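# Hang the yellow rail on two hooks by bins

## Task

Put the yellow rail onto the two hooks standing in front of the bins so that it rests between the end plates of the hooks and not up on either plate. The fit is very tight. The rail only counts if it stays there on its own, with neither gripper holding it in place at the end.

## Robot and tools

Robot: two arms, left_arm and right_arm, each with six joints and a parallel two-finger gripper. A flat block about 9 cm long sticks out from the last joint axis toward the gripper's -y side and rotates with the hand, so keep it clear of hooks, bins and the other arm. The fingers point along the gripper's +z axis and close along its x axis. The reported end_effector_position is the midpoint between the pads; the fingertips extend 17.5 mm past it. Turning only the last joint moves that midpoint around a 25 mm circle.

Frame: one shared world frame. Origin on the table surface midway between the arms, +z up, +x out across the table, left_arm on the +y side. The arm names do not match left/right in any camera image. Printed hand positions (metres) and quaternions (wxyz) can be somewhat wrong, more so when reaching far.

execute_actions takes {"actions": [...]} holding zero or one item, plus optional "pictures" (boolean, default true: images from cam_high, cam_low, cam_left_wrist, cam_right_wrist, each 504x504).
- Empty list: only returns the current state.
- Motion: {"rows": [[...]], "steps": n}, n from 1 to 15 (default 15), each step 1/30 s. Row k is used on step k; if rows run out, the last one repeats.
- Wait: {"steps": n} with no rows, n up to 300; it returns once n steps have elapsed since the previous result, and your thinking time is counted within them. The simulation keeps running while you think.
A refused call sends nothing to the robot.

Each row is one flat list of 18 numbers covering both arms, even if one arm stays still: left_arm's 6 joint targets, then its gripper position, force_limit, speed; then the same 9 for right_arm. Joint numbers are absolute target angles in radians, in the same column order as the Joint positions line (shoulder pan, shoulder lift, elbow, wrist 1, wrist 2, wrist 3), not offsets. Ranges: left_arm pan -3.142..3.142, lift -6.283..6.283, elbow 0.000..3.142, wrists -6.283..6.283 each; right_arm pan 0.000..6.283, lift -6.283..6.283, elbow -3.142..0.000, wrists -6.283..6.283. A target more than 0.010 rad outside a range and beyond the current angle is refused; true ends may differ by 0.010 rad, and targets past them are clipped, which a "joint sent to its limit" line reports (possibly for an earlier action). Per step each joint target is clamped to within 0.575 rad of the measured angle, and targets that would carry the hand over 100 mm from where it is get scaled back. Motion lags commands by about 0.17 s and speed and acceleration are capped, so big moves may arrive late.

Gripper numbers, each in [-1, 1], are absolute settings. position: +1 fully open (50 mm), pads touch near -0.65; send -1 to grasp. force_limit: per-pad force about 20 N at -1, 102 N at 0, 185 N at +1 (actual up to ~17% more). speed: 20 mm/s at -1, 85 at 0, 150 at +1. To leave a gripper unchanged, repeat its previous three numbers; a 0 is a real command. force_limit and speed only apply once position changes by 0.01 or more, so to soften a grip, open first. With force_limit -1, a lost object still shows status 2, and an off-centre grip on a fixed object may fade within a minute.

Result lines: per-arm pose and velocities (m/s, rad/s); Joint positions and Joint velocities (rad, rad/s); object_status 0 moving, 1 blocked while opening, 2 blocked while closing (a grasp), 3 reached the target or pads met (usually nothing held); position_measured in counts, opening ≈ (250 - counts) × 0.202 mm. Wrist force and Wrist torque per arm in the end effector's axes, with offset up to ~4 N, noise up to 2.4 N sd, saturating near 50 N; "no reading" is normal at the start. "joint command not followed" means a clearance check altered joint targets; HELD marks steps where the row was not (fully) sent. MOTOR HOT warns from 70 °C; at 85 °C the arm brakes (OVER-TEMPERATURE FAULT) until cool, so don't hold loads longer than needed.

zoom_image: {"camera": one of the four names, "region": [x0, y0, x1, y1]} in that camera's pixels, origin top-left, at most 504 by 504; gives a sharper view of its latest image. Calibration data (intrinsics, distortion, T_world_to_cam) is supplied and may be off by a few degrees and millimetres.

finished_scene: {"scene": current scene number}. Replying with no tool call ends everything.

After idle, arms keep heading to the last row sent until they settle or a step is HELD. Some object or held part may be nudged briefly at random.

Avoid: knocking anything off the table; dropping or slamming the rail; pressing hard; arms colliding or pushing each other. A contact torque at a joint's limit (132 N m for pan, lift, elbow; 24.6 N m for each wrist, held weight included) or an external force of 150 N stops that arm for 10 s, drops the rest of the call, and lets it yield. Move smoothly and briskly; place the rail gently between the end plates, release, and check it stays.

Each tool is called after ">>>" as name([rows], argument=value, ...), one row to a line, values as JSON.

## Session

>>> execute_actions(actions=[])

Scene clock: 0.00 s of 4800.00 s.
left_arm: end_effector_position=(+0.1490, +0.5473, +0.2074) position_measured=3 object_status=3 end_effector_quat_wxyz=(+0.617, +0.786, +0.033, -0.013) end_effector_velocity=(+0.000, +0.000, +0.000) end_effector_angular_velocity=(+0.001, -0.001, -0.000) | right_arm: end_effector_position=(+0.8870, -0.6712, +0.3940) position_measured=3 object_status=3 end_effector_quat_wxyz=(+0.349, -0.223, +0.807, -0.421) end_effector_velocity=(-0.000, +0.000, +0.001) end_effector_angular_velocity=(+0.000, -0.001, -0.000)
Joint positions: left_arm=[ 0.711 -1.806  2.303 -0.885 -2.462  2.771] | right_arm=[ 3.232 -2.013 -1.518 -0.157  0.886 -2.351]
Joint velocities: left_arm=[ 0.    -0.001 -0.    -0.     0.     0.001] | right_arm=[ 0.     0.001  0.001 -0.    -0.     0.   ]
Wrist force (N, on the end effector, along its own x y z axes, offset not removed): no reading
Wrist torque (N m, same axes, about the end effector's origin, offset not removed): no reading
camera_calibration (this result's frames):
cam_left_wrist: T_world_to_cam=[[0.997878, 0.0260148, -0.0596904, -0.145212], [0.0586522, 0.0389947, 0.997517, -0.235751], [0.0282778, -0.998901, 0.0373861, 0.681315], [0, 0, 0, 1]] pos_world=[0.139465, 0.693537, 0.201026]
cam_right_wrist: T_world_to_cam=[[-0.6861, -0.642295, -0.341649, 0.305674], [-0.268271, 0.659889, -0.701838, 0.968147], [0.676238, -0.389877, -0.625059, -0.466964], [0, 0, 0, 1]] pos_world=[0.785228, -0.624596, 0.492036]

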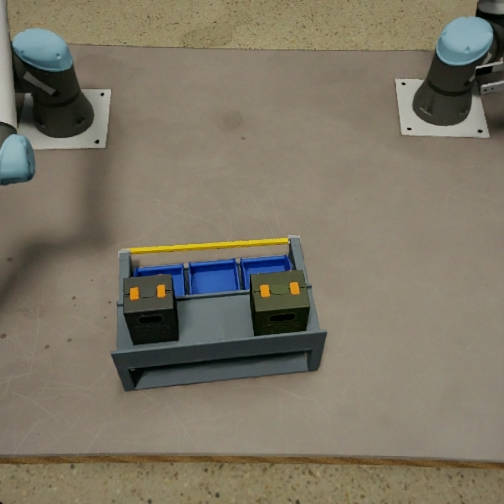

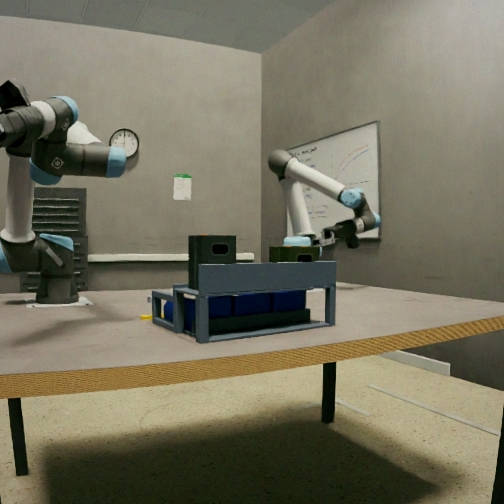

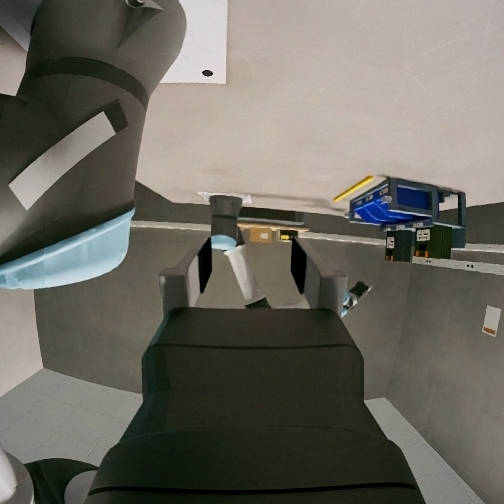

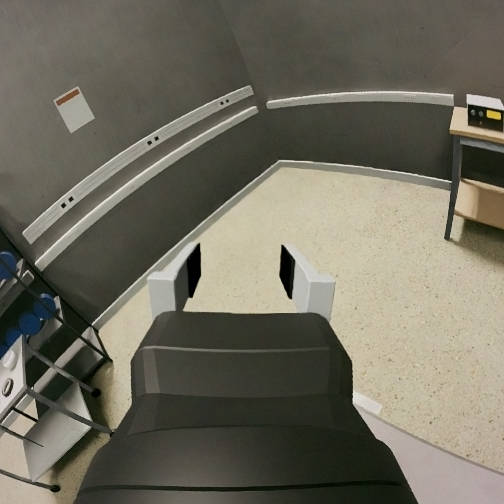

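>>> execute_actions([
  {"rows":[[0.5,-1.8,1.6,-1.4,-1.571,0.412,1,-0.3,0,3.3,-1.531,-1.648,-1.533,1.571,-3.88,1,0,0]]},
], pictures=false)

>>> execute_actions([
  {"steps":20},
], pictures=false)

>>> execute_actions([
  {"rows":[[-1.014,-1.5,1.6,-1.67,-1.571,0.412,1,-0.3,0,3.63,-1.531,-1.648,-1.533,1.571,-3.88,1,0,0]]},
], pictures=false)

>>> execute_actions([
  {"steps":45},
], pictures=false)

>>> execute_actions([
  {"rows":[[-1.014,-0.904,1.199,-1.866,-1.571,0.412,1,-0.3,0,3.63,-1.531,-1.648,-1.533,1.571,-3.88,1,0,0]]},
], pictures=false)

>>> execute_actions([
  {"steps":25},
])

Scene clock: 16.00 s of 4800.00 s.
left_arm: end_effector_position=(+0.2429, +0.7217, +0.2730) position_measured=3 object_status=3 end_effector_quat_wxyz=(+0.255, +0.965, -0.041, -0.053) end_effector_velocity=(+0.180, +0.415, +0.251) end_effector_angular_velocity=(+1.847, +0.044, +0.569) | right_arm: end_effector_position=(+0.7716, -0.5117, +0.4026) position_measured=3 object_status=3 end_effector_quat_wxyz=(-0.216, +0.672, -0.664, +0.246) end_effector_velocity=(-0.379, +0.199, -0.241) end_effector_angular_velocity=(-0.788, +1.530, +1.843)
Joint positions: left_arm=[ 0.562 -1.802  1.848 -1.235 -1.944  2.244] | right_arm=[ 3.287 -1.635 -1.623 -0.806  1.405 -3.   ]
Joint velocities: left_arm=[-0.219  0.007 -0.837 -0.565  1.218 -1.437] | right_arm=[ 0.057  0.458 -0.11  -1.726  0.719 -1.72 ]
Wrist force (N, on the end effector, along its own x y z axes, offset not removed): left_arm=[-0.4 -2.2 3.2] | right_arm=[2.0 -0.6 0.6]
Wrist torque (N m, same axes, about the end effector's origin, offset not removed): left_arm=[-0.13 0.14 0.12] | right_arm=[-0.06 -0.40 -0.21]
Steps of this call (steps 1 to 90: nothing new was sent; then 12.50 s passed at rest; steps 91 to 105: all 15 steps of this action). Readings (joint positions | what the end effector reports):
91: left_arm=[0.711 -1.806 2.303 -0.885 -2.462 2.771] | right_arm=[3.232 -2.013 -1.518 -0.157 0.886 -2.351] | left_arm position_measured=3 object_status=3 | right_arm position_measured=3 object_status=3
92: left_arm=[0.708 -1.806 2.300 -0.888 -2.458 2.768] | right_arm=[3.234 -2.010 -1.521 -0.160 0.889 -2.354] | left_arm position_measured=3 object_status=3 | right_arm position_measured=3 object_status=3
94: left_arm=[0.675 -1.805 2.247 -0.942 -2.404 2.713] | right_arm=[3.247 -1.959 -1.545 -0.215 0.944 -2.409] | left_arm position_measured=3 object_status=3 | right_arm position_measured=3 object_status=3
98: left_arm=[0.622 -1.804 2.076 -1.080 -2.234 2.543] | right_arm=[3.266 -1.805 -1.581 -0.413 1.142 -2.608] | left_arm position_measured=3 object_status=3 | right_arm position_measured=3 object_status=3
105: the state above

Scene clock: 16.67 s of 4800.00 s.
left_arm: end_effector_position=(+0.2763, +0.8234, +0.3837) position_measured=3 object_status=3 end_effector_quat_wxyz=(+0.004, +0.767, +0.642, +0.013) end_effector_velocity=(-0.008, -0.049, +0.004) end_effector_angular_velocity=(-0.039, -0.030, +2.148) | right_arm: end_effector_position=(+0.5792, -0.4798, +0.3004) position_measured=3 object_status=3 end_effector_quat_wxyz=(-0.001, +0.953, -0.304, +0.002) end_effector_velocity=(-0.018, +0.000, -0.005) end_effector_angular_velocity=(-0.003, +0.054, +0.086)
Joint positions: left_arm=[ 0.5   -1.8    1.601 -1.4   -1.572  0.63 ] | right_arm=[ 3.3   -1.532 -1.648 -1.528  1.57  -3.871]
Joint velocities: left_arm=[-0.002 -0.001 -0.008 -0.004  0.011 -2.15 ] | right_arm=[ 0.     0.004 -0.002 -0.056  0.009 -0.086]
Wrist force (N, on the end effector, along its own x y z axes, offset not removed): left_arm=[1.2 -2.0 1.9] | right_arm=[3.7 1.4 2.6]
Wrist torque (N m, same axes, about the end effector's origin, offset not removed): left_arm=[-0.20 -0.12 0.07] | right_arm=[0.34 -0.59 -0.26]
Steps of this call (steps 1 to 20: the robot went on to your last target). Readings (joint positions | what the end effector reports):
1: left_arm=[0.555 -1.802 1.820 -1.254 -1.903 2.194] | right_arm=[3.289 -1.621 -1.627 -0.864 1.428 -3.059] | left_arm position_measured=3 object_status=3 | right_arm position_measured=3 object_status=3
2: left_arm=[0.548 -1.801 1.793 -1.272 -1.863 2.140] | right_arm=[3.290 -1.608 -1.629 -0.922 1.447 -3.117] | left_arm position_measured=3 object_status=3 | right_arm position_measured=3 object_status=3
4: left_arm=[0.534 -1.801 1.740 -1.308 -1.785 2.018] | right_arm=[3.293 -1.589 -1.634 -1.037 1.478 -3.231] | left_arm position_measured=3 object_status=3 | right_arm position_measured=3 object_status=3
8: left_arm=[0.511 -1.800 1.647 -1.370 -1.644 1.706] | right_arm=[3.296 -1.561 -1.641 -1.258 1.523 -3.474] | left_arm position_measured=3 object_status=3 | right_arm position_measured=3 object_status=3
20: the state above

Scene clock: 17.17 s of 4800.00 s.
left_arm: end_effector_position=(+0.4475, +0.6881, +0.3250) position_measured=3 object_status=3 end_effector_quat_wxyz=(+0.003, +0.839, +0.543, +0.005) end_effector_velocity=(+0.266, -0.440, -0.099) end_effector_angular_velocity=(-0.002, +0.029, -0.896) | right_arm: end_effector_position=(+0.5536, -0.3211, +0.2999) position_measured=3 object_status=3 end_effector_quat_wxyz=(-0.000, +0.989, -0.146, +0.000) end_effector_velocity=(-0.020, +0.062, -0.001) end_effector_angular_velocity=(-0.001, +0.003, +0.129)
Joint positions: left_arm=[ 0.086 -1.625  1.6   -1.558 -1.571  0.461] | right_arm=[ 3.618 -1.531 -1.648 -1.533  1.571 -3.88 ]
Joint velocities: left_arm=[-0.997  0.263  0.    -0.234  0.001 -0.101] | right_arm=[ 0.128 -0.001 -0.001 -0.001  0.    -0.002]
Wrist force (N, on the end effector, along its own x y z axes, offset not removed): left_arm=[1.5 0.3 1.8] | right_arm=[2.1 -1.7 2.5]
Wrist torque (N m, same axes, about the end effector's origin, offset not removed): left_arm=[0.17 -0.05 0.02] | right_arm=[-0.12 -0.32 -0.26]
Steps of this call (steps 1 to 15: all 15 steps of this action). Readings (joint positions | what the end effector reports):
1: left_arm=[0.500 -1.800 1.601 -1.400 -1.572 0.567] | right_arm=[3.300 -1.531 -1.648 -1.529 1.570 -3.874] | left_arm position_measured=3 object_status=3 | right_arm position_measured=3 object_status=3
2: left_arm=[0.497 -1.797 1.600 -1.403 -1.572 0.524] | right_arm=[3.303 -1.531 -1.648 -1.530 1.570 -3.875] | left_arm position_measured=3 object_status=3 | right_arm position_measured=3 object_status=3
4: left_arm=[0.448 -1.763 1.600 -1.434 -1.571 0.509] | right_arm=[3.354 -1.531 -1.648 -1.531 1.571 -3.877] | left_arm position_measured=3 object_status=3 | right_arm position_measured=3 object_status=3
8: left_arm=[0.317 -1.703 1.600 -1.488 -1.571 0.491] | right_arm=[3.499 -1.531 -1.648 -1.532 1.571 -3.878] | left_arm position_measured=3 object_status=3 | right_arm position_measured=3 object_status=3
15: the state above

Scene clock: 18.67 s of 4800.00 s.
left_arm: end_effector_position=(+0.3718, +0.1629, +0.2746) position_measured=3 object_status=3 end_effector_quat_wxyz=(-0.000, +0.999, +0.049, -0.000) end_effector_velocity=(-0.001, -0.002, +0.000) end_effector_angular_velocity=(-0.002, -0.001, -0.005) | right_arm: end_effector_position=(+0.5517, -0.3153, +0.3000) position_measured=3 object_status=3 end_effector_quat_wxyz=(-0.000, +0.990, -0.140, +0.000) end_effector_velocity=(+0.000, +0.000, +0.000) end_effector_angular_velocity=(+0.001, -0.000, -0.001)
Joint positions: left_arm=[-1.014 -1.5    1.6   -1.67  -1.571  0.412] | right_arm=[ 3.63  -1.531 -1.648 -1.533  1.571 -3.88 ]
Joint velocities: left_arm=[-0.005  0.    -0.001 -0.001 -0.    -0.   ] | right_arm=[-0.    -0.     0.001 -0.     0.     0.001]
Wrist force (N, on the end effector, along its own x y z axes, offset not removed): left_arm=[0.3 -0.7 1.3] | right_arm=[3.2 -1.1 2.0]
Wrist torque (N m, same axes, about the end effector's origin, offset not removed): left_arm=[-0.12 -0.04 0.09] | right_arm=[-0.08 -0.50 -0.30]
Steps of this call (steps 1 to 45: the robot went on to your last target). Readings (joint positions | what the end effector reports):
1: left_arm=[0.052 -1.617 1.600 -1.565 -1.571 0.457] | right_arm=[3.622 -1.531 -1.648 -1.533 1.571 -3.880] | left_arm position_measured=3 object_status=3 | right_arm position_measured=3 object_status=3
2: left_arm=[0.018 -1.609 1.600 -1.572 -1.571 0.454] | right_arm=[3.624 -1.531 -1.648 -1.533 1.571 -3.880] | left_arm position_measured=3 object_status=3 | right_arm position_measured=3 object_status=3
4: left_arm=[-0.050 -1.594 1.600 -1.585 -1.571 0.449] | right_arm=[3.627 -1.531 -1.648 -1.533 1.571 -3.880] | left_arm position_measured=3 object_status=3 | right_arm position_measured=3 object_status=3
8: left_arm=[-0.186 -1.571 1.600 -1.607 -1.571 0.440] | right_arm=[3.629 -1.531 -1.648 -1.533 1.571 -3.880] | left_arm position_measured=3 object_status=3 | right_arm position_measured=3 object_status=3
45: the state above

Scene clock: 19.17 s of 4800.00 s.
left_arm: end_effector_position=(+0.4621, +0.0010, +0.1561) position_measured=3 object_status=3 end_effector_quat_wxyz=(+0.006, +0.999, +0.049, +0.003) end_effector_velocity=(+0.154, -0.277, -0.382) end_effector_angular_velocity=(+0.073, +0.041, -0.001) | right_arm: end_effector_position=(+0.5517, -0.3153, +0.2999) position_measured=3 object_status=3 end_effector_quat_wxyz=(-0.000, +0.990, -0.140, +0.000) end_effector_velocity=(+0.001, -0.000, +0.001) end_effector_angular_velocity=(+0.001, -0.001, -0.000)
Joint positions: left_arm=[-1.014 -1.021  1.271 -1.834 -1.571  0.412] | right_arm=[ 3.63  -1.531 -1.648 -1.533  1.571 -3.88 ]
Joint velocities: left_arm=[-0.001  1.039 -0.658 -0.297 -0.     0.   ] | right_arm=[-0.001 -0.001  0.002 -0.     0.    -0.001]
Wrist force (N, on the end effector, along its own x y z axes, offset not removed): left_arm=[0.9 0.7 3.1] | right_arm=[2.5 0.8 3.6]
Wrist torque (N m, same axes, about the end effector's origin, offset not removed): left_arm=[0.15 -0.04 0.10] | right_arm=[0.28 -0.35 -0.28]
Steps of this call (steps 1 to 15: all 15 steps of this action). Readings (joint positions | what the end effector reports):
1: left_arm=[-1.014 -1.500 1.600 -1.670 -1.571 0.412] | right_arm=[3.630 -1.531 -1.648 -1.533 1.571 -3.880] | left_arm position_measured=3 object_status=3 | right_arm position_measured=3 object_status=3
2: left_arm=[-1.014 -1.497 1.597 -1.673 -1.571 0.412] | right_arm=[3.630 -1.531 -1.648 -1.533 1.571 -3.880] | left_arm position_measured=3 object_status=3 | right_arm position_measured=3 object_status=3
4: left_arm=[-1.014 -1.444 1.550 -1.702 -1.571 0.412] | right_arm=[3.630 -1.531 -1.648 -1.533 1.571 -3.880] | left_arm position_measured=3 object_status=3 | right_arm position_measured=3 object_status=3
8: left_arm=[-1.014 -1.282 1.443 -1.752 -1.571 0.412] | right_arm=[3.630 -1.531 -1.648 -1.533 1.571 -3.880] | left_arm position_measured=3 object_status=3 | right_arm position_measured=3 object_status=3
15: the state above

Scene clock: 20.00 s of 4800.00 s.
left_arm: end_effector_position=(+0.4781, -0.0276, +0.1099) position_measured=3 object_status=3 end_effector_quat_wxyz=(+0.000, +0.999, +0.049, -0.000) end_effector_velocity=(+0.000, -0.000, +0.000) end_effector_angular_velocity=(-0.001, -0.001, -0.000) | right_arm: end_effector_position=(+0.5517, -0.3153, +0.3000) position_measured=3 object_status=3 end_effector_quat_wxyz=(-0.000, +0.990, -0.140, +0.000) end_effector_velocity=(+0.000, -0.000, +0.000) end_effector_angular_velocity=(-0.000, -0.001, -0.000)
Joint positions: left_arm=[-1.014 -0.904  1.199 -1.866 -1.571  0.412] | right_arm=[ 3.63  -1.531 -1.648 -1.533  1.571 -3.88 ]
Joint velocities: left_arm=[ 0. -0. -0. -0.  0.  0.] | right_arm=[-0.     0.     0.    -0.    -0.001  0.   ]
Wrist force (N, on the end effector, along its own x y z axes, offset not removed): left_arm=[1.9 -0.8 1.3] | right_arm=[3.2 0.9 3.2]
Wrist torque (N m, same axes, about the end effector's origin, offset not removed): left_arm=[-0.07 -0.22 -0.01] | right_arm=[0.27 -0.59 -0.30]
Steps of this call (steps 1 to 25: the robot went on to your last target). Readings (joint positions | what the end effector reports):
1: left_arm=[-1.014 -0.989 1.251 -1.843 -1.571 0.412] | right_arm=[3.630 -1.531 -1.648 -1.533 1.571 -3.880] | left_arm position_measured=3 object_status=3 | right_arm position_measured=3 object_status=3
2: left_arm=[-1.014 -0.964 1.236 -1.849 -1.571 0.412] | right_arm=[3.630 -1.531 -1.648 -1.533 1.571 -3.880] | left_arm position_measured=3 object_status=3 | right_arm position_measured=3 object_status=3
4: left_arm=[-1.014 -0.934 1.218 -1.858 -1.571 0.412] | right_arm=[3.630 -1.531 -1.648 -1.533 1.571 -3.880] | left_arm position_measured=3 object_status=3 | right_arm position_measured=3 object_status=3
8: left_arm=[-1.014 -0.911 1.204 -1.864 -1.571 0.412] | right_arm=[3.630 -1.531 -1.648 -1.533 1.571 -3.880] | left_arm position_measured=3 object_status=3 | right_arm position_measured=3 object_status=3
25: the state above
camera_calibration (this result's frames):
cam_left_wrist: T_world_to_cam=[[0.995465, 0.0945972, -0.0100142, -0.466914], [0.0937042, -0.957008, 0.274508, -0.100093], [0.0163841, -0.274202, -0.961533, 0.236862], [0, 0, 0, 1]] pos_world=[0.470295, 0.0133271, 0.250551]
cam_right_wrist: T_world_to_cam=[[0.965584, -0.256709, 0.0418046, -0.632541], [-0.258477, -0.92924, 0.264014, -0.218777], [-0.0289282, -0.265733, -0.963613, 0.36955], [0, 0, 0, 1]] pos_world=[0.564913, -0.267474, 0.440306]

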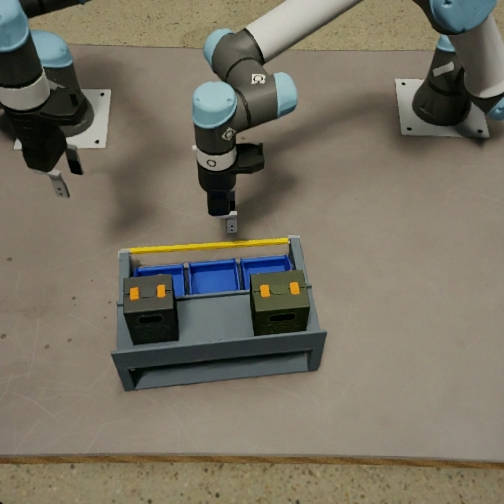

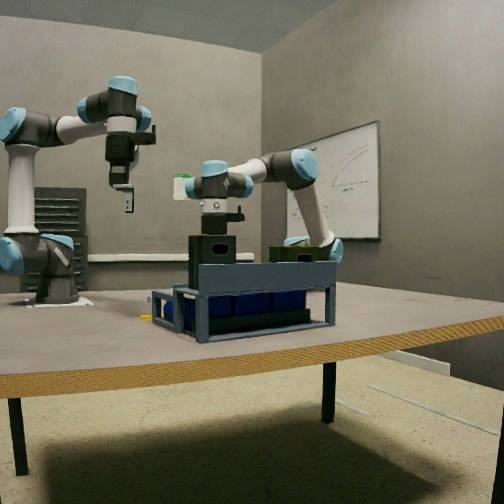

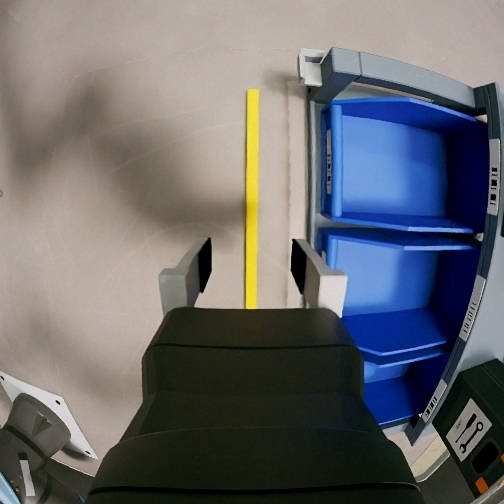

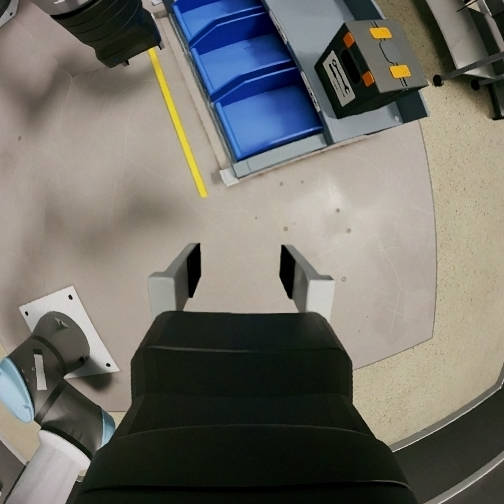

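>>> execute_actions([
  {"rows":[[-1.014,-0.821,1.298,-2.048,-1.571,0.412,0.5,-0.3,0,3.63,-1.531,-1.648,-1.533,1.571,-3.88,1,0,0]]},
], pictures=false)

>>> execute_actions([
  {"rows":[[-1.014,-0.821,1.298,-2.048,-1.571,0.412,-1,-0.1,0,3.63,-1.531,-1.648,-1.533,1.571,-3.88,1,0,0]]},
], pictures=false)

>>> execute_actions([
  {"steps":8},
], pictures=false)

>>> execute_actions([
  {"rows":[[-1.014,-0.904,1.199,-1.866,-1.571,0.412,-1,-0.1,0,3.63,-1.531,-1.648,-1.533,1.571,-3.88,1,0,0]]},
], pictures=false)

>>> execute_actions([
  {"rows":[[-0.955,-0.8433,1.0944,-1.822,-1.571,0.441,-1,-0.1,0,3.63,-1.531,-1.648,-1.533,1.571,-3.88,1,0,0]]},
], pictures=false)

>>> execute_actions([
  {"steps":8},
])

>>> zoom_image(camera="cam_right_wrist", region=[200,145,260,205])

>>> zoom_image(camera="cam_left_wrist", region=[200,10,310,120])

Scene clock: 35.23 s of 4800.00 s.
left_arm: end_effector_position=(+0.4781, -0.0275, +0.0220) position_measured=78 object_status=3 end_effector_quat_wxyz=(-0.000, +0.999, +0.049, -0.000) end_effector_velocity=(+0.000, -0.000, -0.011) end_effector_angular_velocity=(-0.005, -0.003, -0.000) | right_arm: end_effector_position=(+0.5517, -0.3153, +0.2999) position_measured=3 object_status=3 end_effector_quat_wxyz=(-0.000, +0.990, -0.140, +0.000) end_effector_velocity=(+0.001, -0.000, +0.001) end_effector_angular_velocity=(+0.000, -0.002, -0.001)
Joint positions: left_arm=[-1.014 -0.822  1.297 -2.045 -1.571  0.412] | right_arm=[ 3.63  -1.531 -1.648 -1.533  1.571 -3.88 ]
Joint velocities: left_arm=[-0.     0.01   0.014 -0.03   0.     0.   ] | right_arm=[-0.    -0.     0.002 -0.    -0.001  0.001]
Wrist force (N, on the end effector, along its own x y z axes, offset not removed): left_arm=[1.0 -0.5 0.8] | right_arm=[3.4 0.0 1.5]
Wrist torque (N m, same axes, about the end effector's origin, offset not removed): left_arm=[0.11 -0.12 0.07] | right_arm=[0.04 -0.60 -0.24]
Steps of this call (steps 1 to 15: the robot went on to your last target; steps 16 to 90: nothing new was sent; then 11.73 s passed at rest; steps 91 to 105: all 15 steps of this action). Readings (joint positions | what the end effector reports):
91: left_arm=[-1.014 -0.904 1.199 -1.866 -1.571 0.412] | right_arm=[3.630 -1.531 -1.648 -1.533 1.571 -3.880] | left_arm position_measured=3 object_status=0 | right_arm position_measured=3 object_status=3
92: left_arm=[-1.014 -0.901 1.202 -1.869 -1.571 0.412] | right_arm=[3.630 -1.531 -1.648 -1.533 1.571 -3.880] | left_arm position_measured=17 object_status=0 | right_arm position_measured=3 object_status=3
94: left_arm=[-1.014 -0.870 1.237 -1.919 -1.571 0.412] | right_arm=[3.630 -1.531 -1.648 -1.533 1.571 -3.880] | left_arm position_measured=45 object_status=0 | right_arm position_measured=3 object_status=3
98: left_arm=[-1.014 -0.833 1.283 -2.015 -1.571 0.412] | right_arm=[3.630 -1.531 -1.648 -1.533 1.571 -3.880] | left_arm position_measured=78 object_status=0 | right_arm position_measured=3 object_status=3
105: the state above

Scene clock: 35.73 s of 4800.00 s.
left_arm: end_effector_position=(+0.4781, -0.0275, +0.0209) position_measured=207 object_status=0 end_effector_quat_wxyz=(+0.000, +0.999, +0.049, -0.000) end_effector_velocity=(-0.000, +0.000, -0.001) end_effector_angular_velocity=(+0.001, +0.000, +0.001) | right_arm: end_effector_position=(+0.5517, -0.3153, +0.2999) position_measured=3 object_status=3 end_effector_quat_wxyz=(-0.000, +0.990, -0.140, +0.000) end_effector_velocity=(-0.000, +0.000, -0.001) end_effector_angular_velocity=(-0.001, +0.001, +0.000)
Joint positions: left_arm=[-1.014 -0.821  1.298 -2.048 -1.571  0.412] | right_arm=[ 3.63  -1.531 -1.648 -1.533  1.571 -3.88 ]
Joint velocities: left_arm=[ 0.     0.001  0.001 -0.    -0.    -0.001] | right_arm=[ 0.001 -0.001 -0.001 -0.    -0.     0.   ]
Wrist force (N, on the end effector, along its own x y z axes, offset not removed): left_arm=[1.0 -0.2 -0.3] | right_arm=[3.9 -0.3 2.7]
Wrist torque (N m, same axes, about the end effector's origin, offset not removed): left_arm=[0.12 -0.29 0.06] | right_arm=[0.04 -0.70 -0.27]
Steps of this call (steps 1 to 15: all 15 steps of this action). Readings (joint positions | what the end effector reports):
1: left_arm=[-1.014 -0.822 1.297 -2.046 -1.571 0.412] | right_arm=[3.630 -1.531 -1.648 -1.533 1.571 -3.880] | left_arm position_measured=78 object_status=0 | right_arm position_measured=3 object_status=3
2: left_arm=[-1.014 -0.822 1.297 -2.047 -1.571 0.412] | right_arm=[3.630 -1.531 -1.648 -1.533 1.571 -3.880] | left_arm position_measured=92 object_status=0 | right_arm position_measured=3 object_status=3
4: left_arm=[-1.014 -0.821 1.298 -2.047 -1.571 0.412] | right_arm=[3.630 -1.531 -1.648 -1.533 1.571 -3.880] | left_arm position_measured=120 object_status=0 | right_arm position_measured=3 object_status=3
8: left_arm=[-1.014 -0.821 1.298 -2.048 -1.571 0.412] | right_arm=[3.630 -1.531 -1.648 -1.533 1.571 -3.880] | left_arm position_measured=176 object_status=0 | right_arm position_measured=3 object_status=3
15: the state above

Scene clock: 36.00 s of 4800.00 s.
left_arm: end_effector_position=(+0.4781, -0.0275, +0.0209) position_measured=207 object_status=2 end_effector_quat_wxyz=(+0.000, +0.999, +0.049, -0.000) end_effector_velocity=(+0.000, -0.000, +0.001) end_effector_angular_velocity=(-0.001, -0.001, -0.000) | right_arm: end_effector_position=(+0.5517, -0.3153, +0.2999) position_measured=3 object_status=3 end_effector_quat_wxyz=(-0.000, +0.990, -0.140, +0.000) end_effector_velocity=(-0.000, -0.000, -0.000) end_effector_angular_velocity=(-0.000, +0.001, -0.001)
Joint positions: left_arm=[-1.014 -0.821  1.298 -2.048 -1.571  0.412] | right_arm=[ 3.63  -1.531 -1.648 -1.533  1.571 -3.88 ]
Joint velocities: left_arm=[-0.    -0.001 -0.    -0.    -0.     0.   ] | right_arm=[-0.     0.    -0.001 -0.     0.     0.001]
Wrist force (N, on the end effector, along its own x y z axes, offset not removed): left_arm=[0.4 -0.3 -1.2] | right_arm=[3.8 0.2 1.9]
Wrist torque (N m, same axes, about the end effector's origin, offset not removed): left_arm=[0.17 -0.20 0.11] | right_arm=[0.09 -0.65 -0.25]
Steps of this call (steps 1 to 8: the robot went on to your last target). Readings (joint positions | what the end effector reports):
1: left_arm=[-1.014 -0.821 1.298 -2.048 -1.571 0.412] | right_arm=[3.630 -1.531 -1.648 -1.533 1.571 -3.880] | left_arm position_measured=207 object_status=0 | right_arm position_measured=3 object_status=3
2: left_arm=[-1.014 -0.821 1.298 -2.048 -1.571 0.412] | right_arm=[3.630 -1.531 -1.648 -1.533 1.571 -3.880] | left_arm position_measured=207 object_status=2 | right_arm position_measured=3 object_status=3
4: left_arm=[-1.014 -0.821 1.298 -2.048 -1.571 0.412] | right_arm=[3.630 -1.531 -1.648 -1.533 1.571 -3.880] | left_arm position_measured=207 object_status=2 | right_arm position_measured=3 object_status=3
8: the state above

Scene clock: 36.50 s of 4800.00 s.
left_arm: end_effector_position=(+0.4782, -0.0277, +0.1088) position_measured=207 object_status=2 end_effector_quat_wxyz=(+0.000, +0.999, +0.049, +0.000) end_effector_velocity=(-0.001, +0.002, +0.012) end_effector_angular_velocity=(+0.004, +0.002, -0.001) | right_arm: end_effector_position=(+0.5517, -0.3153, +0.2999) position_measured=3 object_status=3 end_effector_quat_wxyz=(-0.000, +0.990, -0.140, +0.000) end_effector_velocity=(+0.000, +0.000, +0.000) end_effector_angular_velocity=(+0.001, -0.001, -0.001)
Joint positions: left_arm=[-1.014 -0.903  1.2   -1.869 -1.571  0.412] | right_arm=[ 3.63  -1.531 -1.648 -1.533  1.571 -3.88 ]
Joint velocities: left_arm=[-0.    -0.011 -0.014  0.03   0.     0.001] | right_arm=[ 0.    -0.     0.001  0.     0.     0.001]
Wrist force (N, on the end effector, along its own x y z axes, offset not removed): left_arm=[-0.6 0.6 4.2] | right_arm=[3.1 0.7 2.5]
Wrist torque (N m, same axes, about the end effector's origin, offset not removed): left_arm=[0.15 0.22 0.03] | right_arm=[0.20 -0.48 -0.28]
Steps of this call (steps 1 to 15: all 15 steps of this action). Readings (joint positions | what the end effector reports):
1: left_arm=[-1.014 -0.821 1.298 -2.048 -1.571 0.412] | right_arm=[3.630 -1.531 -1.648 -1.533 1.571 -3.880] | left_arm position_measured=207 object_status=2 | right_arm position_measured=3 object_status=3
2: left_arm=[-1.014 -0.824 1.295 -2.045 -1.571 0.412] | right_arm=[3.630 -1.531 -1.648 -1.533 1.571 -3.880] | left_arm position_measured=207 object_status=2 | right_arm position_measured=3 object_status=3
4: left_arm=[-1.014 -0.851 1.260 -1.995 -1.571 0.412] | right_arm=[3.630 -1.531 -1.648 -1.533 1.571 -3.880] | left_arm position_measured=207 object_status=2 | right_arm position_measured=3 object_status=3
8: left_arm=[-1.014 -0.892 1.214 -1.899 -1.571 0.412] | right_arm=[3.630 -1.531 -1.648 -1.533 1.571 -3.880] | left_arm position_measured=207 object_status=2 | right_arm position_measured=3 object_status=3
15: the state above

Scene clock: 37.00 s of 4800.00 s.
left_arm: end_effector_position=(+0.5232, -0.0192, +0.1098) position_measured=207 object_status=2 end_effector_quat_wxyz=(+0.000, +0.998, +0.064, -0.000) end_effector_velocity=(+0.006, +0.001, +0.001) end_effector_angular_velocity=(-0.001, -0.001, +0.004) | right_arm: end_effector_position=(+0.5517, -0.3152, +0.2999) position_measured=3 object_status=3 end_effector_quat_wxyz=(-0.000, +0.990, -0.140, +0.000) end_effector_velocity=(+0.000, +0.000, -0.001) end_effector_angular_velocity=(-0.000, +0.002, -0.001)
Joint positions: left_arm=[-0.956 -0.844  1.096 -1.823 -1.571  0.441] | right_arm=[ 3.63  -1.531 -1.648 -1.533  1.571 -3.88 ]
Joint velocities: left_arm=[ 0.007  0.007 -0.015  0.007  0.     0.003] | right_arm=[-0.    -0.002 -0.     0.     0.     0.   ]
Wrist force (N, on the end effector, along its own x y z axes, offset not removed): left_arm=[1.2 -1.2 4.6] | right_arm=[3.9 0.0 1.0]
Wrist torque (N m, same axes, about the end effector's origin, offset not removed): left_arm=[0.03 -0.19 -0.02] | right_arm=[0.05 -0.67 -0.21]
Steps of this call (steps 1 to 15: all 15 steps of this action). Readings (joint positions | what the end effector reports):
1: left_arm=[-1.014 -0.903 1.200 -1.868 -1.571 0.412] | right_arm=[3.630 -1.531 -1.648 -1.533 1.571 -3.880] | left_arm position_measured=207 object_status=2 | right_arm position_measured=3 object_status=3
2: left_arm=[-1.011 -0.901 1.197 -1.865 -1.571 0.414] | right_arm=[3.630 -1.531 -1.648 -1.533 1.571 -3.880] | left_arm position_measured=207 object_status=2 | right_arm position_measured=3 object_status=3
4: left_arm=[-0.988 -0.877 1.159 -1.846 -1.571 0.425] | right_arm=[3.630 -1.531 -1.648 -1.533 1.571 -3.880] | left_arm position_measured=207 object_status=2 | right_arm position_measured=3 object_status=3
8: left_arm=[-0.963 -0.852 1.110 -1.828 -1.571 0.437] | right_arm=[3.630 -1.531 -1.648 -1.533 1.571 -3.880] | left_arm position_measured=207 object_status=2 | right_arm position_measured=3 object_status=3
15: the state above

Scene clock: 37.27 s of 4800.00 s.
left_arm: end_effector_position=(+0.5238, -0.0191, +0.1099) position_measured=207 object_status=2 end_effector_quat_wxyz=(+0.000, +0.998, +0.064, -0.000) end_effector_velocity=(-0.000, +0.001, -0.000) end_effector_angular_velocity=(+0.003, +0.002, -0.000) | right_arm: end_effector_position=(+0.5517, -0.3153, +0.2999) position_measured=3 object_status=3 end_effector_quat_wxyz=(-0.000, +0.990, -0.140, +0.000) end_effector_velocity=(-0.000, -0.000, +0.001) end_effector_angular_velocity=(+0.001, -0.002, -0.001)
Joint positions: left_arm=[-0.955 -0.843  1.094 -1.822 -1.571  0.441] | right_arm=[ 3.63  -1.531 -1.648 -1.533  1.571 -3.88 ]
Joint velocities: left_arm=[ 0.     0.001 -0.001  0.004  0.     0.   ] | right_arm=[ 0.     0.002  0.    -0.    -0.     0.001]
Wrist force (N, on the end effector, along its own x y z axes, offset not removed): left_arm=[1.0 -1.2 4.0] | right_arm=[5.2 0.4 3.1]
Wrist torque (N m, same axes, about the end effector's origin, offset not removed): left_arm=[0.07 -0.12 0.01] | right_arm=[0.16 -0.87 -0.29]
Steps of this call (steps 1 to 8: the robot went on to your last target). Readings (joint positions | what the end effector reports):
1: left_arm=[-0.956 -0.844 1.095 -1.822 -1.571 0.441] | right_arm=[3.630 -1.531 -1.648 -1.533 1.571 -3.880] | left_arm position_measured=207 object_status=2 | right_arm position_measured=3 object_status=3
2: left_arm=[-0.955 -0.844 1.095 -1.822 -1.571 0.441] | right_arm=[3.630 -1.531 -1.648 -1.533 1.571 -3.880] | left_arm position_measured=207 object_status=2 | right_arm position_measured=3 object_status=3
4: left_arm=[-0.955 -0.843 1.095 -1.822 -1.571 0.441] | right_arm=[3.630 -1.531 -1.648 -1.533 1.571 -3.880] | left_arm position_measured=207 object_status=2 | right_arm position_measured=3 object_status=3
8: the state above
camera_calibration (this result's frames):
cam_left_wrist: T_world_to_cam=[[0.992182, 0.124395, -0.0100714, -0.51088], [0.122368, -0.953797, 0.274404, -0.111202], [0.0245286, -0.273491, -0.961562, 0.23418], [0, 0, 0, 1]] pos_world=[0.514749, 0.0215336, 0.250548]
cam_right_wrist: T_world_to_cam=[[0.965585, -0.256709, 0.0417967, -0.632539], [-0.258474, -0.929238, 0.264022, -0.218778], [-0.0289375, -0.265738, -0.963611, 0.369548], [0, 0, 0, 1]] pos_world=[0.564916, -0.267472, 0.4403]

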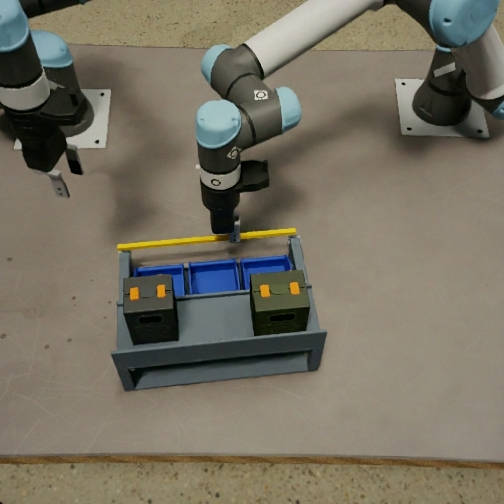

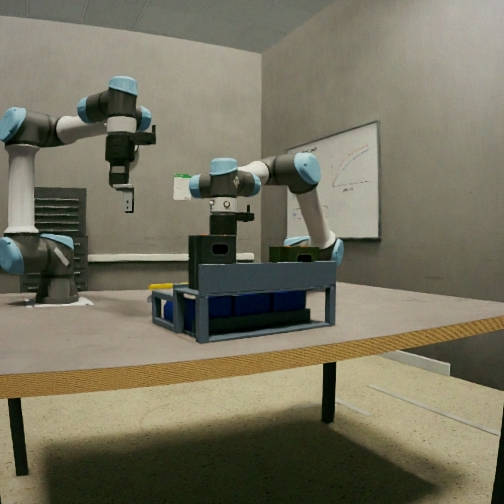

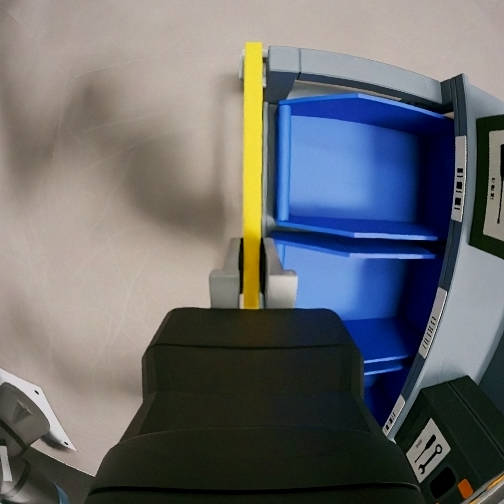

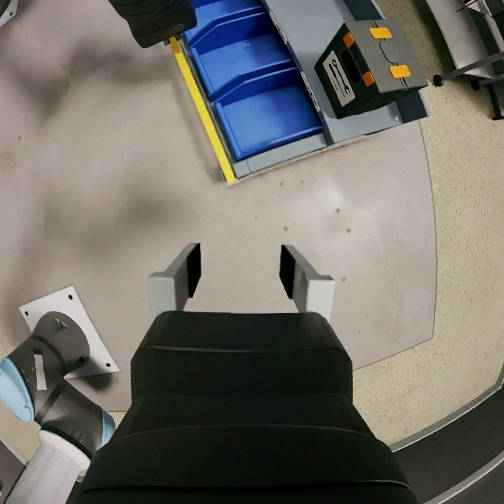

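Region (200, 145, 260, 205) of cam_right_wrist's 504x504 image, scaled by 8.400, with more detail than that image has.

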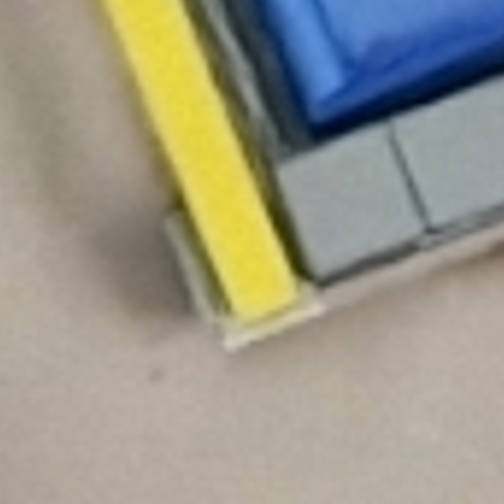

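Region (200, 10, 310, 120) of cam_left_wrist's 504x504 image, scaled by 4.582, with more detail than that image has.

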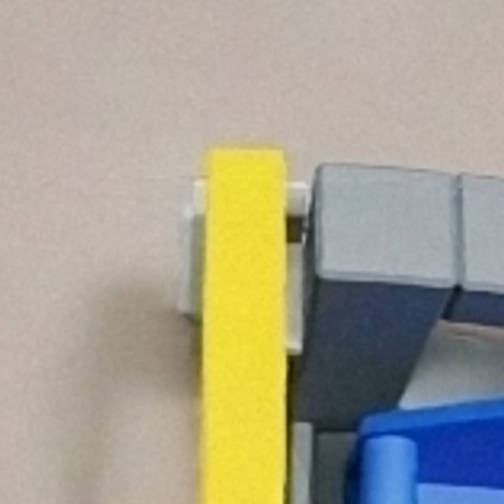

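>>> execute_actions([
  {"rows":[[-0.9533,-0.8398,1.1252,-1.8563,-1.571,0.4427,-1,-0.1,0,3.63,-1.531,-1.648,-1.533,1.571,-3.88,1,0,0]]},
])

>>> zoom_image(camera="cam_right_wrist", region=[200,145,260,205])

>>> zoom_image(camera="cam_left_wrist", region=[200,10,310,120])

Scene clock: 42.77 s of 4800.00 s.
left_arm: end_effector_position=(+0.5235, -0.0162, +0.0961) position_measured=207 object_status=2 end_effector_quat_wxyz=(+0.000, +0.998, +0.064, -0.000) end_effector_velocity=(+0.000, +0.000, -0.002) end_effector_angular_velocity=(+0.000, +0.000, +0.000) | right_arm: end_effector_position=(+0.5517, -0.3152, +0.2999) position_measured=3 object_status=3 end_effector_quat_wxyz=(-0.000, +0.990, -0.140, +0.000) end_effector_velocity=(+0.000, +0.000, +0.001) end_effector_angular_velocity=(+0.001, -0.001, -0.001)
Joint positions: left_arm=[-0.953 -0.84   1.125 -1.856 -1.571  0.443] | right_arm=[ 3.63  -1.531 -1.648 -1.533  1.571 -3.88 ]
Joint velocities: left_arm=[ 0.     0.002  0.003 -0.005 -0.     0.   ] | right_arm=[ 0.     0.     0.002 -0.     0.     0.001]
Wrist force (N, on the end effector, along its own x y z axes, offset not removed): left_arm=[1.1 -0.2 4.2] | right_arm=[3.4 0.4 1.9]
Wrist torque (N m, same axes, about the end effector's origin, offset not removed): left_arm=[0.15 -0.12 0.03] | right_arm=[0.15 -0.66 -0.33]
Steps of this call (steps 1 to 15: the robot went on to your last target; steps 16 to 90: nothing new was sent; then 2.00 s passed at rest; steps 91 to 105: all 15 steps of this action). Readings (joint positions | what the end effector reports):
91: left_arm=[-0.955 -0.843 1.094 -1.822 -1.571 0.441] | right_arm=[3.630 -1.531 -1.648 -1.533 1.571 -3.880] | left_arm position_measured=207 object_status=2 | right_arm position_measured=3 object_status=3
92: left_arm=[-0.955 -0.843 1.096 -1.824 -1.571 0.441] | right_arm=[3.630 -1.531 -1.648 -1.533 1.571 -3.880] | left_arm position_measured=207 object_status=2 | right_arm position_measured=3 object_status=3
94: left_arm=[-0.954 -0.842 1.109 -1.838 -1.571 0.442] | right_arm=[3.630 -1.531 -1.648 -1.533 1.571 -3.880] | left_arm position_measured=207 object_status=2 | right_arm position_measured=3 object_status=3
98: left_arm=[-0.954 -0.840 1.121 -1.852 -1.571 0.442] | right_arm=[3.630 -1.531 -1.648 -1.533 1.571 -3.880] | left_arm position_measured=207 object_status=2 | right_arm position_measured=3 object_status=3
105: the state above
camera_calibration (this result's frames):
cam_left_wrist: T_world_to_cam=[[0.99218, 0.124414, -0.0100199, -0.51108], [0.12237, -0.953779, 0.274465, -0.104614], [0.0245905, -0.273545, -0.961545, 0.221718], [0, 0, 0, 1]] pos_world=[0.514432, 0.0244568, 0.236784]
cam_right_wrist: T_world_to_cam=[[0.965585, -0.256708, 0.0417968, -0.632539], [-0.258474, -0.929238, 0.264022, -0.218778], [-0.0289374, -0.265739, -0.963611, 0.369548], [0, 0, 0, 1]] pos_world=[0.564915, -0.267472, 0.4403]

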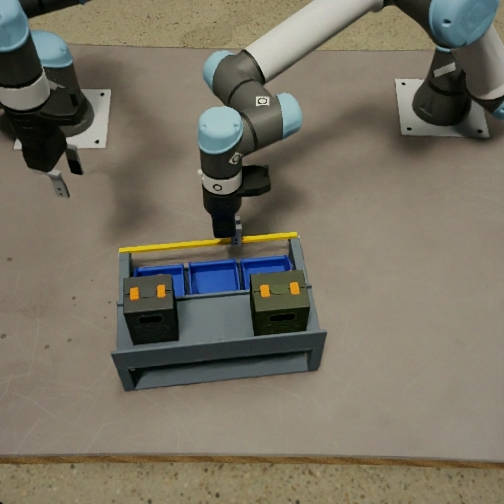

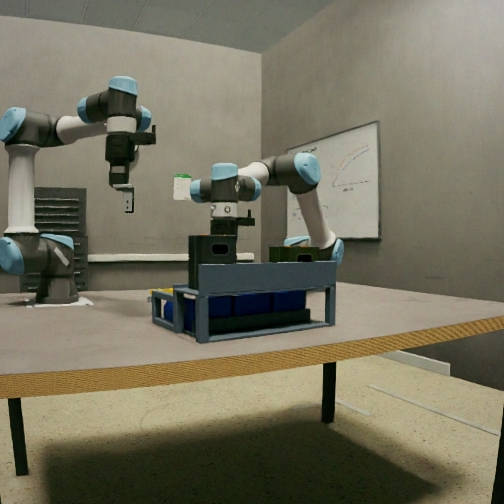

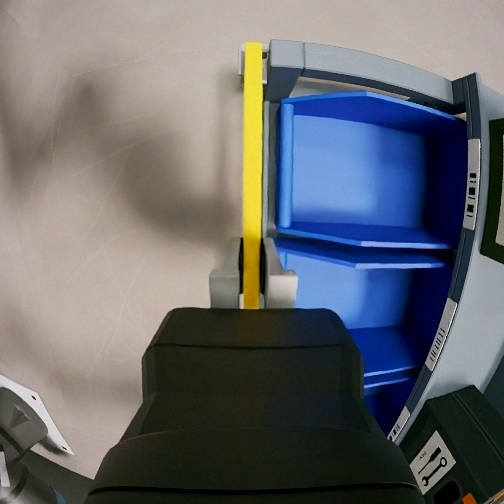

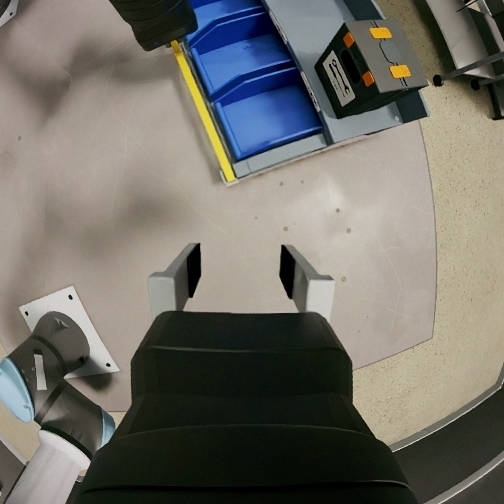

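Region (200, 145, 260, 205) of cam_right_wrist's 504x504 image, scaled by 8.400, with more detail than that image has.

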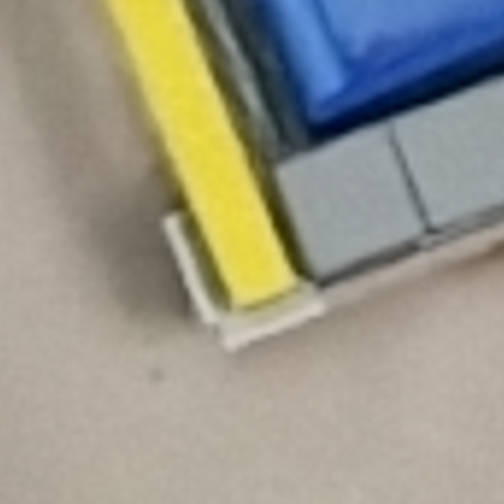

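Region (200, 10, 310, 120) of cam_left_wrist's 504x504 image, scaled by 4.582, with more detail than that image has.

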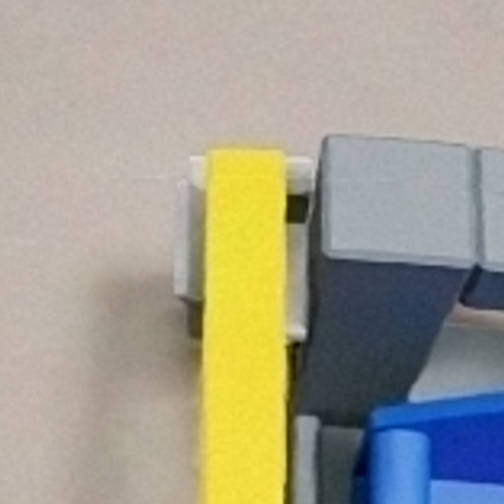

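>>> execute_actions([
  {"rows":[[-0.9515,-0.839,1.1239,-1.8558,-1.571,0.4485,-1,-0.1,0,3.63,-1.531,-1.648,-1.533,1.571,-3.88,1,0,0]],"steps":8},
], pictures=false)

>>> execute_actions([
  {"rows":[[-0.9515,-0.8315,1.1373,-1.8767,-1.571,0.4485,-1,-0.1,0,3.63,-1.531,-1.648,-1.533,1.571,-3.88,1,0,0]]},
])

>>> zoom_image(camera="cam_right_wrist", region=[200,145,260,205])

>>> zoom_image(camera="cam_left_wrist", region=[200,10,310,120])

Scene clock: 48.30 s of 4800.00 s.
left_arm: end_effector_position=(+0.5245, -0.0155, +0.0958) position_measured=207 object_status=2 end_effector_quat_wxyz=(+0.000, +0.998, +0.062, -0.000) end_effector_velocity=(+0.002, +0.001, +0.001) end_effector_angular_velocity=(-0.000, -0.000, -0.006) | right_arm: end_effector_position=(+0.5517, -0.3153, +0.2999) position_measured=3 object_status=3 end_effector_quat_wxyz=(-0.000, +0.990, -0.140, +0.000) end_effector_velocity=(-0.000, +0.001, +0.001) end_effector_angular_velocity=(+0.000, -0.001, +0.001)
Joint positions: left_arm=[-0.952 -0.839  1.124 -1.856 -1.571  0.448] | right_arm=[ 3.63  -1.531 -1.648 -1.533  1.571 -3.88 ]
Joint velocities: left_arm=[ 0.002  0.001 -0.004  0.002  0.     0.008] | right_arm=[ 0.002  0.     0.001 -0.    -0.     0.001]
Wrist force (N, on the end effector, along its own x y z axes, offset not removed): left_arm=[0.2 -1.4 4.9] | right_arm=[3.4 0.6 3.0]
Wrist torque (N m, same axes, about the end effector's origin, offset not removed): left_arm=[0.05 -0.04 0.08] | right_arm=[0.16 -0.63 -0.26]
Steps of this call (steps 1 to 15: the robot went on to your last target; steps 16 to 90: nothing new was sent; then 2.27 s passed at rest; steps 91 to 98: all 8 steps of this action). Readings (joint positions | what the end effector reports):
91: left_arm=[-0.953 -0.840 1.125 -1.856 -1.571 0.443] | right_arm=[3.630 -1.531 -1.648 -1.533 1.571 -3.880] | left_arm position_measured=207 object_status=2 | right_arm position_measured=3 object_status=3
92: left_arm=[-0.953 -0.840 1.125 -1.856 -1.571 0.443] | right_arm=[3.630 -1.531 -1.648 -1.533 1.571 -3.880] | left_arm position_measured=207 object_status=2 | right_arm position_measured=3 object_status=3
94: left_arm=[-0.952 -0.839 1.125 -1.856 -1.571 0.446] | right_arm=[3.630 -1.531 -1.648 -1.533 1.571 -3.880] | left_arm position_measured=207 object_status=2 | right_arm position_measured=3 object_status=3
98: the state above

Scene clock: 48.80 s of 4800.00 s.
left_arm: end_effector_position=(+0.5247, -0.0154, +0.0860) position_measured=207 object_status=2 end_effector_quat_wxyz=(+0.000, +0.998, +0.062, -0.000) end_effector_velocity=(+0.000, -0.000, -0.001) end_effector_angular_velocity=(-0.001, -0.001, -0.000) | right_arm: end_effector_position=(+0.5517, -0.3153, +0.2999) position_measured=3 object_status=3 end_effector_quat_wxyz=(-0.000, +0.990, -0.140, +0.000) end_effector_velocity=(-0.000, -0.000, +0.001) end_effector_angular_velocity=(+0.001, -0.001, -0.001)
Joint positions: left_arm=[-0.952 -0.832  1.137 -1.876 -1.571  0.448] | right_arm=[ 3.63  -1.531 -1.648 -1.533  1.571 -3.88 ]
Joint velocities: left_arm=[ 0.     0.     0.002 -0.003 -0.     0.   ] | right_arm=[-0.001  0.001  0.     0.     0.001 -0.   ]
Wrist force (N, on the end effector, along its own x y z axes, offset not removed): left_arm=[0.7 0.3 3.5] | right_arm=[3.4 -0.3 3.3]
Wrist torque (N m, same axes, about the end effector's origin, offset not removed): left_arm=[0.27 -0.10 -0.03] | right_arm=[0.00 -0.60 -0.31]
Steps of this call (steps 1 to 15: all 15 steps of this action). Readings (joint positions | what the end effector reports):
1: left_arm=[-0.952 -0.839 1.124 -1.856 -1.571 0.448] | right_arm=[3.630 -1.531 -1.648 -1.533 1.571 -3.880] | left_arm position_measured=207 object_status=2 | right_arm position_measured=3 object_status=3
2: left_arm=[-0.952 -0.838 1.125 -1.857 -1.571 0.448] | right_arm=[3.630 -1.531 -1.648 -1.533 1.571 -3.880] | left_arm position_measured=207 object_status=2 | right_arm position_measured=3 object_status=3
4: left_arm=[-0.952 -0.835 1.130 -1.866 -1.571 0.448] | right_arm=[3.630 -1.531 -1.648 -1.533 1.571 -3.880] | left_arm position_measured=207 object_status=2 | right_arm position_measured=3 object_status=3
8: left_arm=[-0.952 -0.832 1.135 -1.874 -1.571 0.448] | right_arm=[3.630 -1.531 -1.648 -1.533 1.571 -3.880] | left_arm position_measured=207 object_status=2 | right_arm position_measured=3 object_status=3
15: the state above
camera_calibration (this result's frames):
cam_left_wrist: T_world_to_cam=[[0.992668, 0.120456, -0.0100458, -0.51285], [0.118573, -0.954256, 0.274474, -0.0993118], [0.0234759, -0.273652, -0.961542, 0.212781], [0, 0, 0, 1]] pos_world=[0.51587, 0.0252353, 0.226705]
cam_right_wrist: T_world_to_cam=[[0.965585, -0.256709, 0.0417969, -0.632539], [-0.258474, -0.929238, 0.264022, -0.218778], [-0.0289373, -0.265739, -0.963611, 0.369548], [0, 0, 0, 1]] pos_world=[0.564916, -0.267472, 0.4403]

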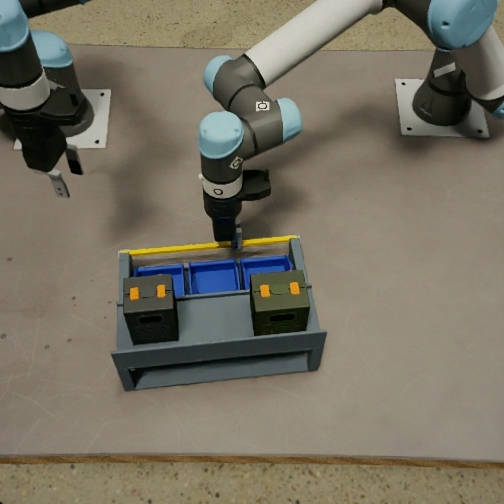

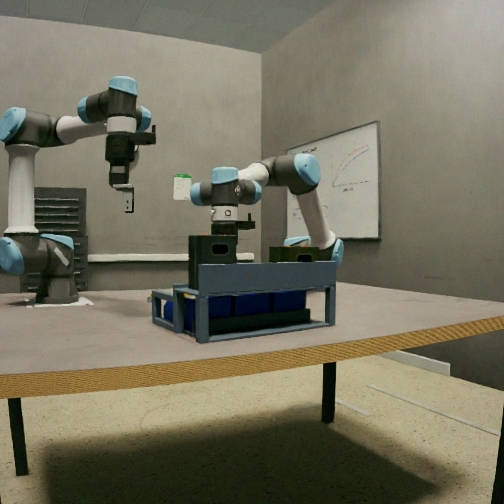

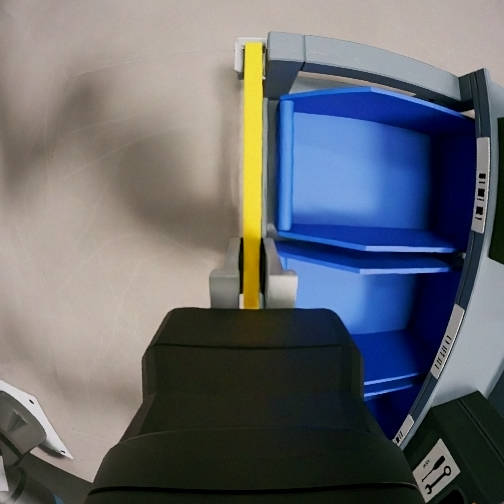

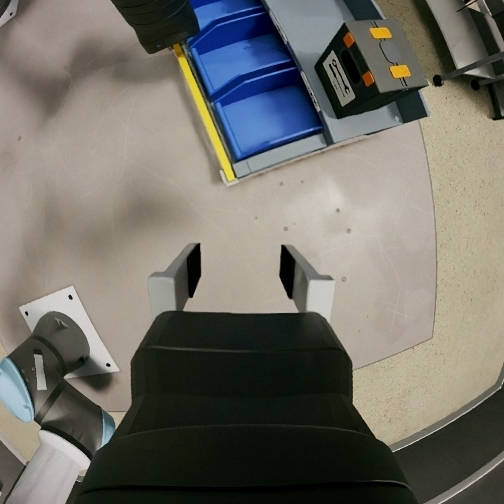

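Region (200, 145, 260, 205) of cam_right_wrist's 504x504 image, scaled by 8.400, with more detail than that image has.

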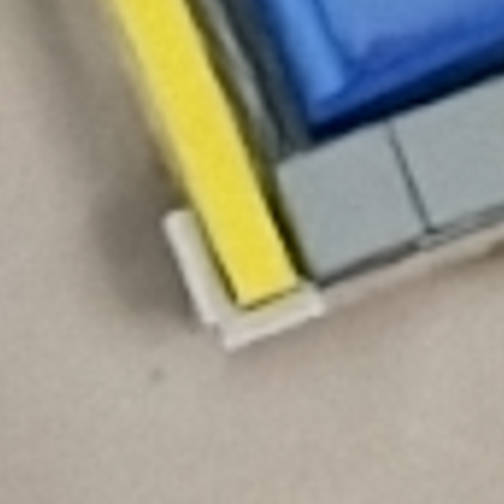

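Region (200, 10, 310, 120) of cam_left_wrist's 504x504 image, scaled by 4.582, with more detail than that image has.

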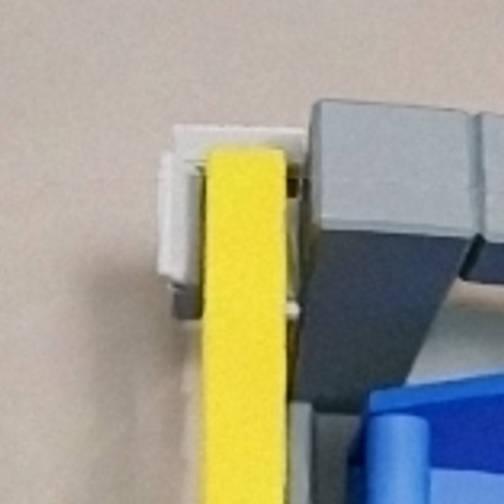

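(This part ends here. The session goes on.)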